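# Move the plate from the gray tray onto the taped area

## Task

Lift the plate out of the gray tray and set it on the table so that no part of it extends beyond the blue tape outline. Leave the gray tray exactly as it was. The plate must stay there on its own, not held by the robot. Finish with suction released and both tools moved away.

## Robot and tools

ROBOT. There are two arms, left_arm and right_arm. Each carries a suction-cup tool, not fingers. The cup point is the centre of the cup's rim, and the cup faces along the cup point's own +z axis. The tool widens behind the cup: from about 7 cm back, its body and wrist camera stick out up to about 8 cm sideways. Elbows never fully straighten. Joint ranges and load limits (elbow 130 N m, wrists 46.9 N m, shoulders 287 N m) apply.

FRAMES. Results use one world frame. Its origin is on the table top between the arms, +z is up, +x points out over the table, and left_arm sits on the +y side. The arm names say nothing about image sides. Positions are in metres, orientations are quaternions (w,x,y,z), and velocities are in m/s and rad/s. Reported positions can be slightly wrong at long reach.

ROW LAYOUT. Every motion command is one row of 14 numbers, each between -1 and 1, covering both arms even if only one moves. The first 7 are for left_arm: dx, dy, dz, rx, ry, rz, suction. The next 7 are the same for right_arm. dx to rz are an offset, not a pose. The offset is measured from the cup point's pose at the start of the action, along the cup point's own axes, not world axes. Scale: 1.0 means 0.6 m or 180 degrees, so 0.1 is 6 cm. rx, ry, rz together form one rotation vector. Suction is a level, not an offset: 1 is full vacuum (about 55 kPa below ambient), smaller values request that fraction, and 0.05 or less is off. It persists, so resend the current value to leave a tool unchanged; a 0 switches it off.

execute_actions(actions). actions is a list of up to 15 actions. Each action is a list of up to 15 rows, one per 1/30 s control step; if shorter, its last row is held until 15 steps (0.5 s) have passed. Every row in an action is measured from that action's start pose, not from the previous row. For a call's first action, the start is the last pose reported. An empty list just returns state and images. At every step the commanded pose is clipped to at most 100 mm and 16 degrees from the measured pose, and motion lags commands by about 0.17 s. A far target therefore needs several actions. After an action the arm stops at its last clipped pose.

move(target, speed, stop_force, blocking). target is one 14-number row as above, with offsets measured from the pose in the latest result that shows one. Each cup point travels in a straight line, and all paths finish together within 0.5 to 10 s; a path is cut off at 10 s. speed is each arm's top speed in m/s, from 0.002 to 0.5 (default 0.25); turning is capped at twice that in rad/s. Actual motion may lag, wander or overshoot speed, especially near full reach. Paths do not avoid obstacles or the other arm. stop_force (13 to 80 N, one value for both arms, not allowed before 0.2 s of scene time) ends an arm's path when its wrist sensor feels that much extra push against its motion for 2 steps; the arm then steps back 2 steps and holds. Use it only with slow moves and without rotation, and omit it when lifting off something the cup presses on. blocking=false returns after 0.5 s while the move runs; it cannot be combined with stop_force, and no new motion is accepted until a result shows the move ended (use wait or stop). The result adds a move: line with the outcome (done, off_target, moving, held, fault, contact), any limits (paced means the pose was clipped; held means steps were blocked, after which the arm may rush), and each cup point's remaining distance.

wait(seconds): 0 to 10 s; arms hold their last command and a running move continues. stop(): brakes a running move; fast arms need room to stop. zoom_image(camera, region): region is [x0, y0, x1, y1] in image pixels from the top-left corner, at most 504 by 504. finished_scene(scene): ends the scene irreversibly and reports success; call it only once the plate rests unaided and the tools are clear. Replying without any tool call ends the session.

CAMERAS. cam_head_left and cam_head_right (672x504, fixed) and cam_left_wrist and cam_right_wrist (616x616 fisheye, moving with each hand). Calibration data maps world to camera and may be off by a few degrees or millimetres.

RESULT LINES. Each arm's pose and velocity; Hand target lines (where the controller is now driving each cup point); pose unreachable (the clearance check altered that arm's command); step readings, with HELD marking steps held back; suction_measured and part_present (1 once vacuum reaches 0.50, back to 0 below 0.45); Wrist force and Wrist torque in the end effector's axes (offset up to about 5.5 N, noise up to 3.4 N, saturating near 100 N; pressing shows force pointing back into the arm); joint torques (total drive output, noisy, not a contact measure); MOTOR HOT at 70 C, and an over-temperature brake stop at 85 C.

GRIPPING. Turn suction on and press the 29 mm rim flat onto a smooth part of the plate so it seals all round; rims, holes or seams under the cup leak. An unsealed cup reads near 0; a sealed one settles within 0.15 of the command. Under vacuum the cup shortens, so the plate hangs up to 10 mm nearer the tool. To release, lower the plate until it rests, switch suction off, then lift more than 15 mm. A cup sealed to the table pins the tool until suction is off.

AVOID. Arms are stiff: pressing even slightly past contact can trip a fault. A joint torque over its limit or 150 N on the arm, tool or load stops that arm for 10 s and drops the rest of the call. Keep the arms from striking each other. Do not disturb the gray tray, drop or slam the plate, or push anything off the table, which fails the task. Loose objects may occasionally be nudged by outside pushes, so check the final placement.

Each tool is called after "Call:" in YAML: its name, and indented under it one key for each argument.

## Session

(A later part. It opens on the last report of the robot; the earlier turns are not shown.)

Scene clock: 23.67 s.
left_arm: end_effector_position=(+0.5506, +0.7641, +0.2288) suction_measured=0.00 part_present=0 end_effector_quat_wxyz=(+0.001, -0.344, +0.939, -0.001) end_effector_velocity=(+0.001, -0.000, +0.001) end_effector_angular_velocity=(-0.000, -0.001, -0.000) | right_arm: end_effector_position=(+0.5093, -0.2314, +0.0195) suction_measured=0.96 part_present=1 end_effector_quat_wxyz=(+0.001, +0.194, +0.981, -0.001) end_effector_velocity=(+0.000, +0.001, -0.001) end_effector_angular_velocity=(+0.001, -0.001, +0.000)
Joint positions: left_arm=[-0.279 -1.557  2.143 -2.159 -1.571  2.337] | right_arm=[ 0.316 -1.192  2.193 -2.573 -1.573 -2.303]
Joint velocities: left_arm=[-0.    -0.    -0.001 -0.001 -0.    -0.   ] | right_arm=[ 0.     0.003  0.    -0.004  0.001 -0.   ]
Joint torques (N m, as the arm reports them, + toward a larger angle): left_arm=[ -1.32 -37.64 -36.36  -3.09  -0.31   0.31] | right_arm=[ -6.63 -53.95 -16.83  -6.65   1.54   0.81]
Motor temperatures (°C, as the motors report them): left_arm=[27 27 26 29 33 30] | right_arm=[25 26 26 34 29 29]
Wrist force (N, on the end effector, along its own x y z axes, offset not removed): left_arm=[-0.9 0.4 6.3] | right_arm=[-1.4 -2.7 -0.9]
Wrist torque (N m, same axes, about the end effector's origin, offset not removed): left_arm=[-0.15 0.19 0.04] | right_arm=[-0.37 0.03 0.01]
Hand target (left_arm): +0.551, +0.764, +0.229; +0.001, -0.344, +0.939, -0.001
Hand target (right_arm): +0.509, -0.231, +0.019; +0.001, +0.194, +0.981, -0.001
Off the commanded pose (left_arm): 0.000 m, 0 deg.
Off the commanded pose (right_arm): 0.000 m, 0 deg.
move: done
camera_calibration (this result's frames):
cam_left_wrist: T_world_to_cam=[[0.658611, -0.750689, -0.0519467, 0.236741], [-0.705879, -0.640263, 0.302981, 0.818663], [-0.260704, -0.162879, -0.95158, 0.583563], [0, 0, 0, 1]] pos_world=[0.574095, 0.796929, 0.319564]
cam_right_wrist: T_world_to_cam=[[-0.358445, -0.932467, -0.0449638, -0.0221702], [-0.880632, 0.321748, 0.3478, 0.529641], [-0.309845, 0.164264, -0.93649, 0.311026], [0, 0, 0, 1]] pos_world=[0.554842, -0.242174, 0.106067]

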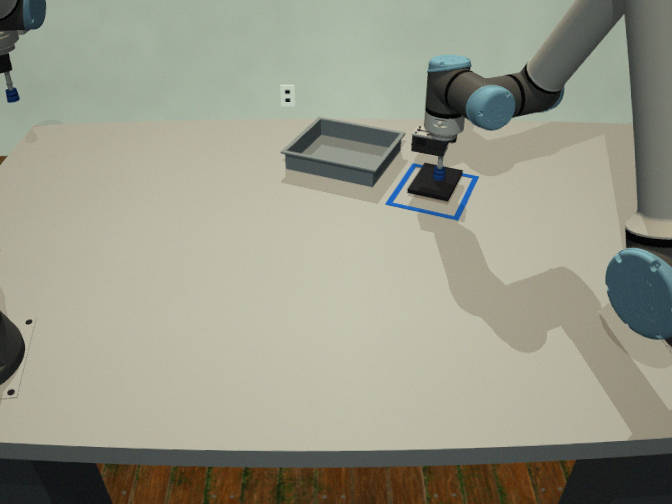

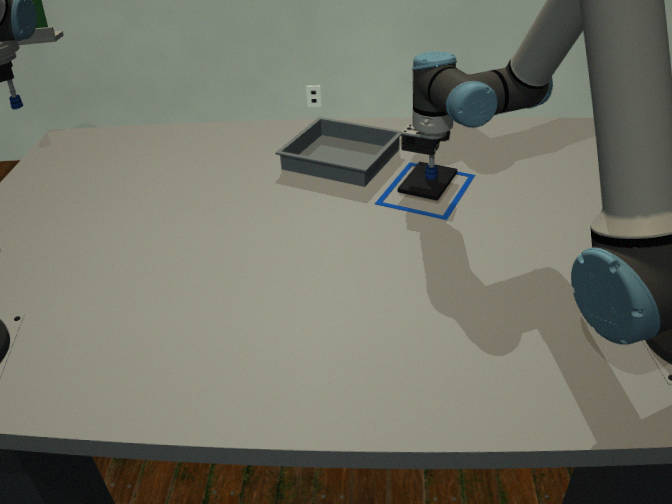

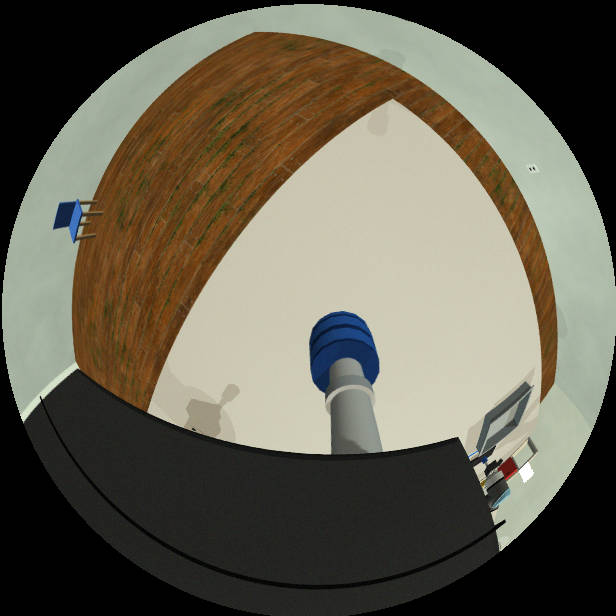

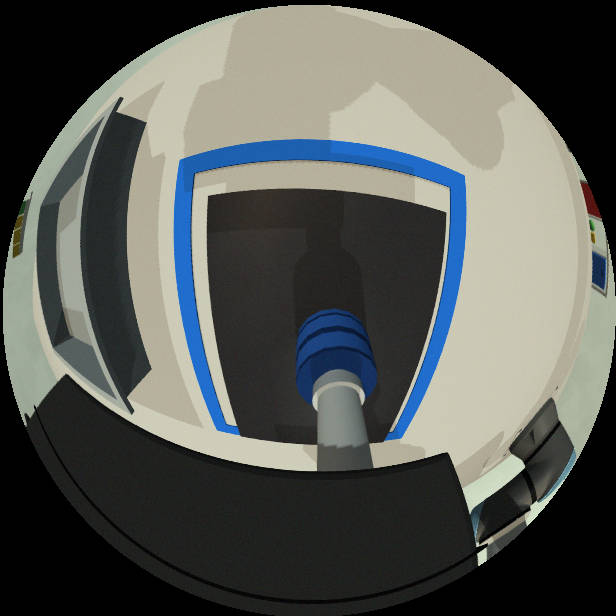

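Good.

Call:
move:
  target: [0,0,0,0,0,0,0,0,0,0.05,0,0,0,1]
  speed: 0.012
  stop_force: 13

Call:
execute_actions:
  actions:
    - [[0,0,0,0,0,0,0,0,0,0,0,0,0,0]]

Call:
move:
  target: [0,0,0,0,0,0,0,0,0,-0.2,0,0,0,0]
  speed: 0.15

Scene clock: 28.80 s.
left_arm: end_effector_position=(+0.5506, +0.7641, +0.2288) suction_measured=0.00 part_present=0 end_effector_quat_wxyz=(+0.001, -0.344, +0.939, -0.001) end_effector_velocity=(-0.000, -0.000, -0.000) end_effector_angular_velocity=(-0.000, -0.000, -0.000) | right_arm: end_effector_position=(+0.5093, -0.2314, +0.0014) suction_measured=0.96 part_present=1 end_effector_quat_wxyz=(+0.001, +0.194, +0.981, -0.000) end_effector_velocity=(-0.001, -0.000, +0.002) end_effector_angular_velocity=(-0.002, +0.002, -0.000)
Joint positions: left_arm=[-0.279 -1.557  2.143 -2.159 -1.571  2.337] | right_arm=[ 0.316 -1.16   2.198 -2.609 -1.573 -2.303]
Joint velocities: left_arm=[-0.     0.     0.001 -0.001  0.     0.   ] | right_arm=[ 0.001 -0.003 -0.     0.007 -0.001  0.001]
Joint torques (N m, as the arm reports them, + toward a larger angle): left_arm=[ -0.58 -37.41 -37.16  -3.29  -0.37   0.07] | right_arm=[ 11.73 -56.05 -15.87   1.03  -1.85  -1.84]
Motor temperatures (°C, as the motors report them): left_arm=[27 27 26 29 33 30] | right_arm=[25 26 26 34 29 29]
Wrist force (N, on the end effector, along its own x y z axes, offset not removed): left_arm=[-4.3 -2.1 0.3] | right_arm=[0.5 -1.1 -21.0]
Wrist torque (N m, same axes, about the end effector's origin, offset not removed): left_arm=[-0.38 0.45 0.10] | right_arm=[-0.16 0.17 0.01]
Hand target (left_arm): +0.551, +0.764, +0.229; +0.001, -0.344, +0.939, -0.001
Hand target (right_arm): +0.509, -0.231, +0.002; +0.001, +0.194, +0.981, -0.001
Off the commanded pose (left_arm): 0.000 m, 0 deg.
Off the commanded pose (right_arm): 0.012 m, 0 deg.
move: contact (right_arm)
camera_calibration (this result's frames):
cam_left_wrist: T_world_to_cam=[[0.658611, -0.750689, -0.0519467, 0.236741], [-0.705879, -0.640263, 0.302981, 0.818663], [-0.260704, -0.162879, -0.95158, 0.583563], [0, 0, 0, 1]] pos_world=[0.574095, 0.796929, 0.319564]
cam_right_wrist: T_world_to_cam=[[-0.358395, -0.93248, -0.0451, -0.0229528], [-0.880705, 0.32168, 0.347678, 0.535984], [-0.309695, 0.164326, -0.936529, 0.293943], [0, 0, 0, 1]] pos_world=[0.554851, -0.242121, 0.0879011]

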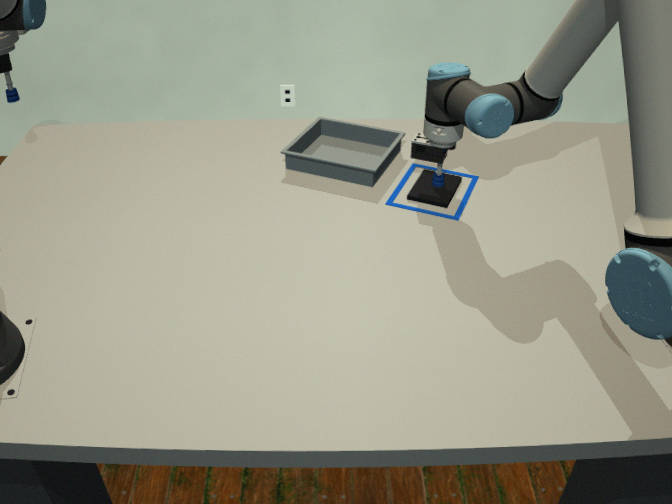

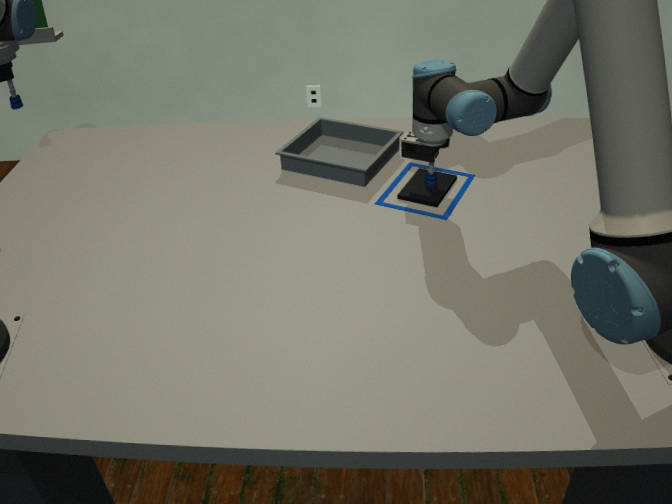

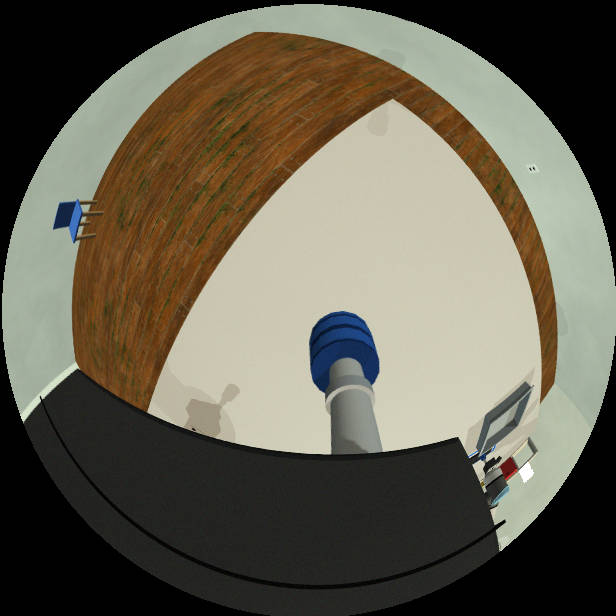

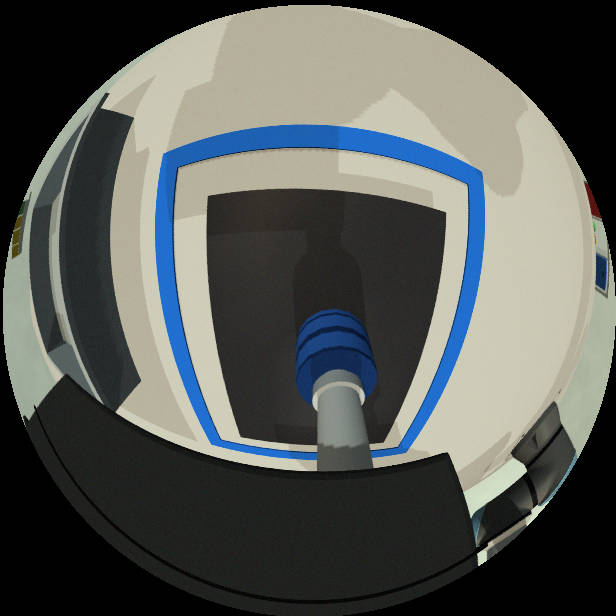

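Scene clock: 29.30 s.
left_arm: end_effector_position=(+0.5506, +0.7641, +0.2288) suction_measured=0.00 part_present=0 end_effector_quat_wxyz=(+0.001, -0.344, +0.939, -0.001) end_effector_velocity=(+0.000, +0.001, +0.000) end_effector_angular_velocity=(+0.000, -0.001, +0.001) | right_arm: end_effector_position=(+0.5093, -0.2314, +0.0014) suction_measured=0.00 part_present=0 end_effector_quat_wxyz=(+0.001, +0.194, +0.981, -0.000) end_effector_velocity=(+0.000, +0.001, +0.000) end_effector_angular_velocity=(+0.002, -0.001, +0.000)
Joint positions: left_arm=[-0.279 -1.557  2.143 -2.159 -1.571  2.337] | right_arm=[ 0.316 -1.161  2.198 -2.609 -1.573 -2.303]
Joint velocities: left_arm=[ 0.001 -0.    -0.    -0.     0.    -0.   ] | right_arm=[ 0.001  0.    -0.001 -0.001  0.002  0.   ]
Joint torques (N m, as the arm reports them, + toward a larger angle): left_arm=[ -0.32 -36.1  -35.98  -3.17  -0.34   0.15] | right_arm=[  9.93 -30.04 -14.79  -3.59  -1.86  -1.79]
Motor temperatures (°C, as the motors report them): left_arm=[27 27 26 29 33 30] | right_arm=[25 26 26 34 29 29]
Wrist force (N, on the end effector, along its own x y z axes, offset not removed): left_arm=[-3.0 2.1 -2.9] | right_arm=[6.4 -9.3 -34.3]
Wrist torque (N m, same axes, about the end effector's origin, offset not removed): left_arm=[-0.08 0.45 -0.03] | right_arm=[-0.90 -0.73 -0.14]
Hand target (left_arm): +0.551, +0.764, +0.229; +0.001, -0.344, +0.939, -0.001
Hand target (right_arm): +0.509, -0.231, +0.001; +0.001, +0.194, +0.981, -0.000
Off the commanded pose (left_arm): 0.000 m, 0 deg.
Off the commanded pose (right_arm): 0.000 m, 0 deg.
Step readings (end_effector_position):
0: left_arm (+0.5506, +0.7641, +0.2288) | right_arm (+0.5093, -0.2314, +0.0014)
1: left_arm (+0.5506, +0.7641, +0.2288) | right_arm (+0.5093, -0.2314, +0.0014)
2: left_arm (+0.5506, +0.7641, +0.2288) | right_arm (+0.5093, -0.2314, +0.0014)
4: left_arm (+0.5506, +0.7641, +0.2288) | right_arm (+0.5093, -0.2314, +0.0014)
8: left_arm (+0.5506, +0.7641, +0.2288) | right_arm (+0.5093, -0.2314, +0.0014)
15: end_effector_position above
camera_calibration (this result's frames):
cam_right_wrist: T_world_to_cam=[[-0.358395, -0.93248, -0.0451, -0.022955], [-0.880706, 0.32168, 0.347678, 0.535966], [-0.309695, 0.164326, -0.936529, 0.293981], [0, 0, 0, 1]] pos_world=[0.554846, -0.242123, 0.0879432]

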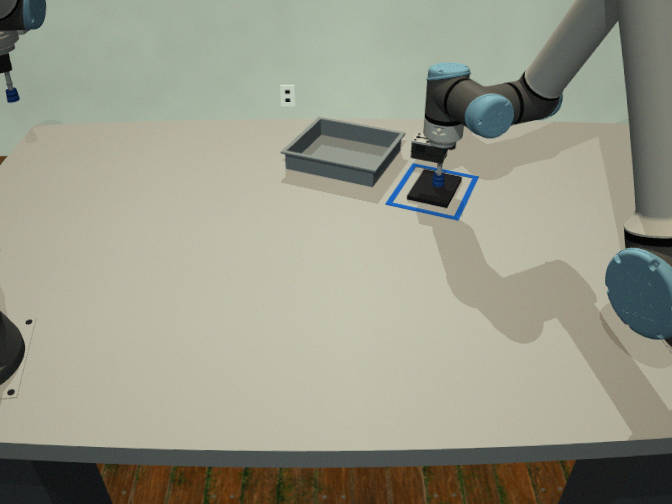

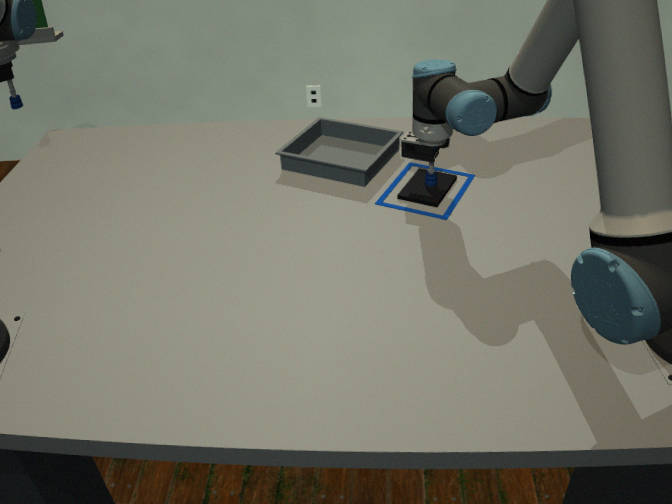

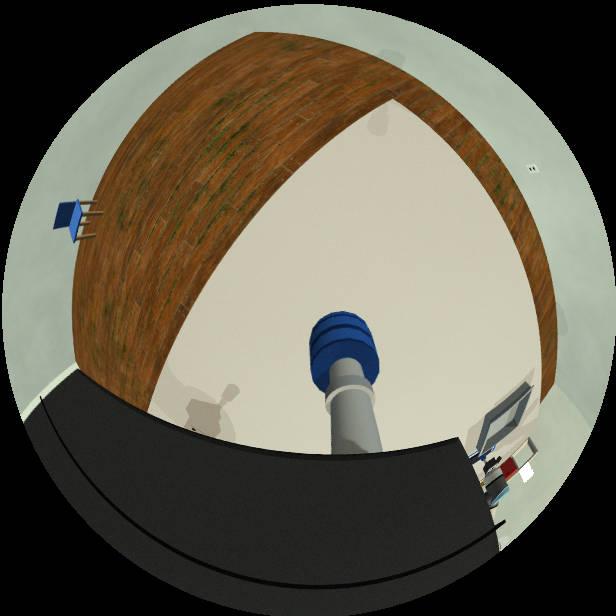

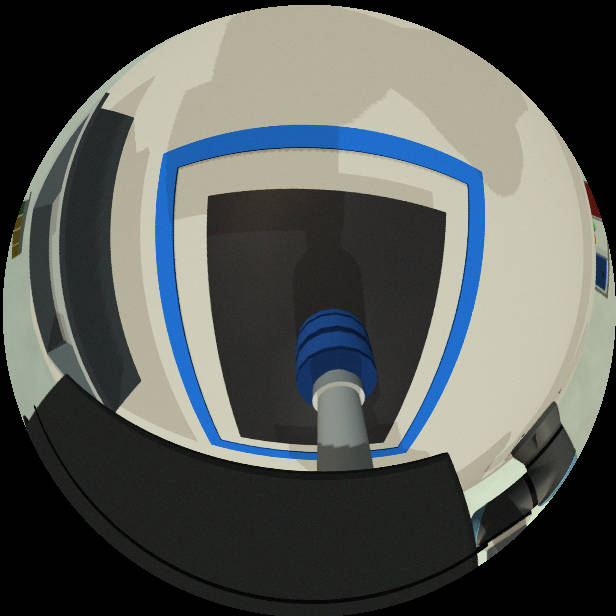

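Scene clock: 30.57 s.
left_arm: end_effector_position=(+0.5506, +0.7641, +0.2288) suction_measured=0.00 part_present=0 end_effector_quat_wxyz=(+0.001, -0.344, +0.939, -0.001) end_effector_velocity=(+0.000, -0.000, +0.000) end_effector_angular_velocity=(-0.000, -0.001, -0.001) | right_arm: end_effector_position=(+0.5090, -0.2314, +0.1213) suction_measured=0.00 part_present=0 end_effector_quat_wxyz=(+0.001, +0.194, +0.981, -0.000) end_effector_velocity=(+0.001, -0.000, +0.002) end_effector_angular_velocity=(+0.000, +0.001, -0.001)
Joint positions: left_arm=[-0.279 -1.557  2.143 -2.159 -1.571  2.337] | right_arm=[ 0.316 -1.349  2.145 -2.367 -1.573 -2.303]
Joint velocities: left_arm=[-0.001 -0.    -0.    -0.001  0.     0.   ] | right_arm=[-0.001 -0.002 -0.002  0.005  0.001 -0.   ]
Joint torques (N m, as the arm reports them, + toward a larger angle): left_arm=[ -1.75 -39.18 -35.96  -3.19  -0.01  -0.04] | right_arm=[ -1.23 -66.   -38.74  -0.74  -1.28  -2.04]
Motor temperatures (°C, as the motors report them): left_arm=[27 27 26 29 33 30] | right_arm=[25 26 26 34 29 29]
Wrist force (N, on the end effector, along its own x y z axes, offset not removed): left_arm=[-1.6 -0.4 -2.4] | right_arm=[-2.5 0.6 0.5]
Wrist torque (N m, same axes, about the end effector's origin, offset not removed): left_arm=[-0.31 0.24 0.07] | right_arm=[0.06 0.36 -0.08]
Hand target (left_arm): +0.551, +0.764, +0.229; +0.001, -0.344, +0.939, -0.001
Hand target (right_arm): +0.509, -0.231, +0.121; +0.001, +0.194, +0.981, -0.000
Off the commanded pose (left_arm): 0.000 m, 0 deg.
Off the commanded pose (right_arm): 0.000 m, 0 deg.
move: done
camera_calibration (this result's frames):
cam_left_wrist: T_world_to_cam=[[0.658611, -0.750689, -0.0519466, 0.236741], [-0.705879, -0.640263, 0.302981, 0.818664], [-0.260704, -0.162879, -0.95158, 0.583563], [0, 0, 0, 1]] pos_world=[0.574095, 0.796929, 0.319564]
cam_right_wrist: T_world_to_cam=[[-0.358289, -0.932521, -0.0451044, -0.0177362], [-0.880744, 0.321579, 0.347674, 0.494028], [-0.309708, 0.164293, -0.93653, 0.406207], [0, 0, 0, 1]] pos_world=[0.554564, -0.242146, 0.207865]

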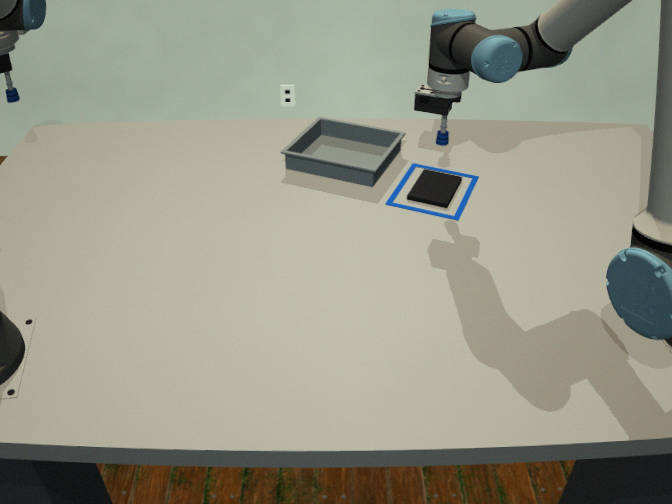

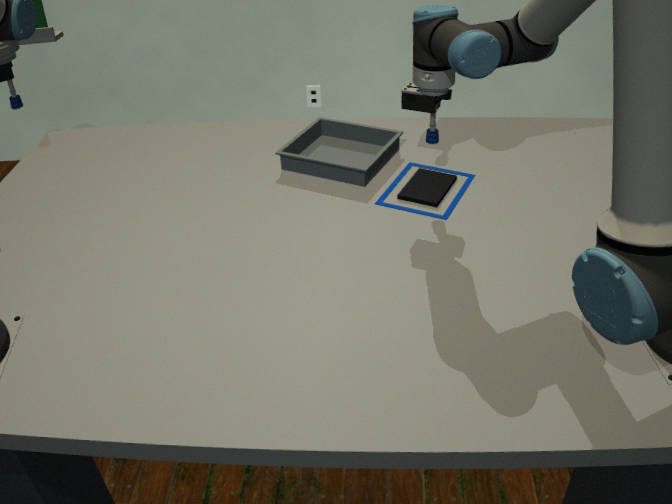

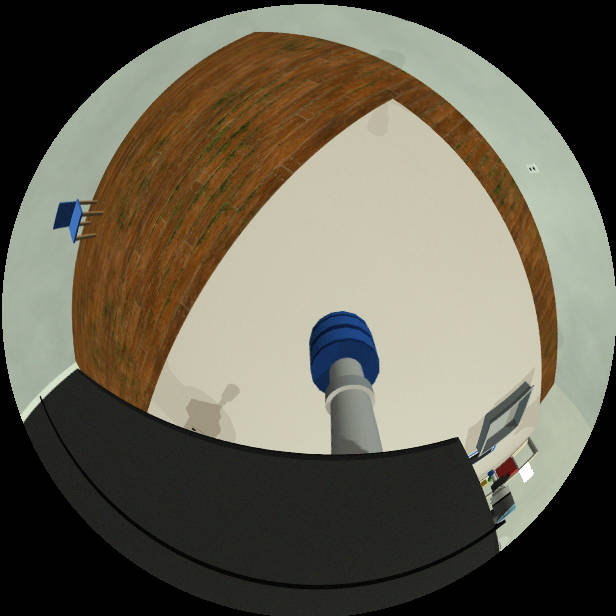

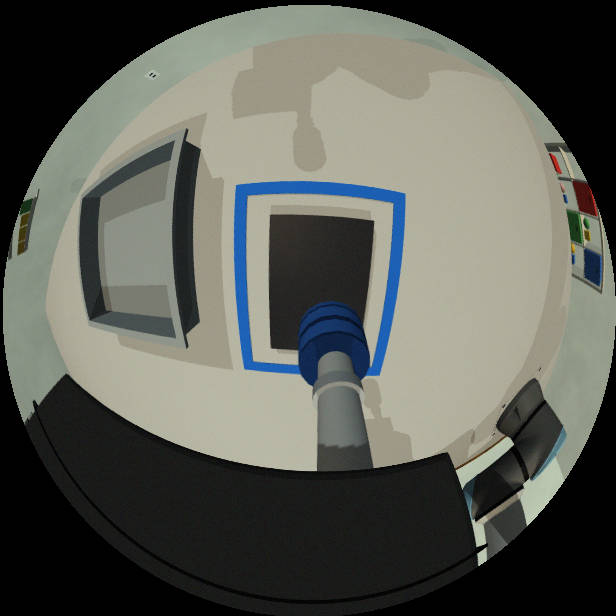

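Call:
finished_scene:
  scene: 2

The scene is finished: the task was done.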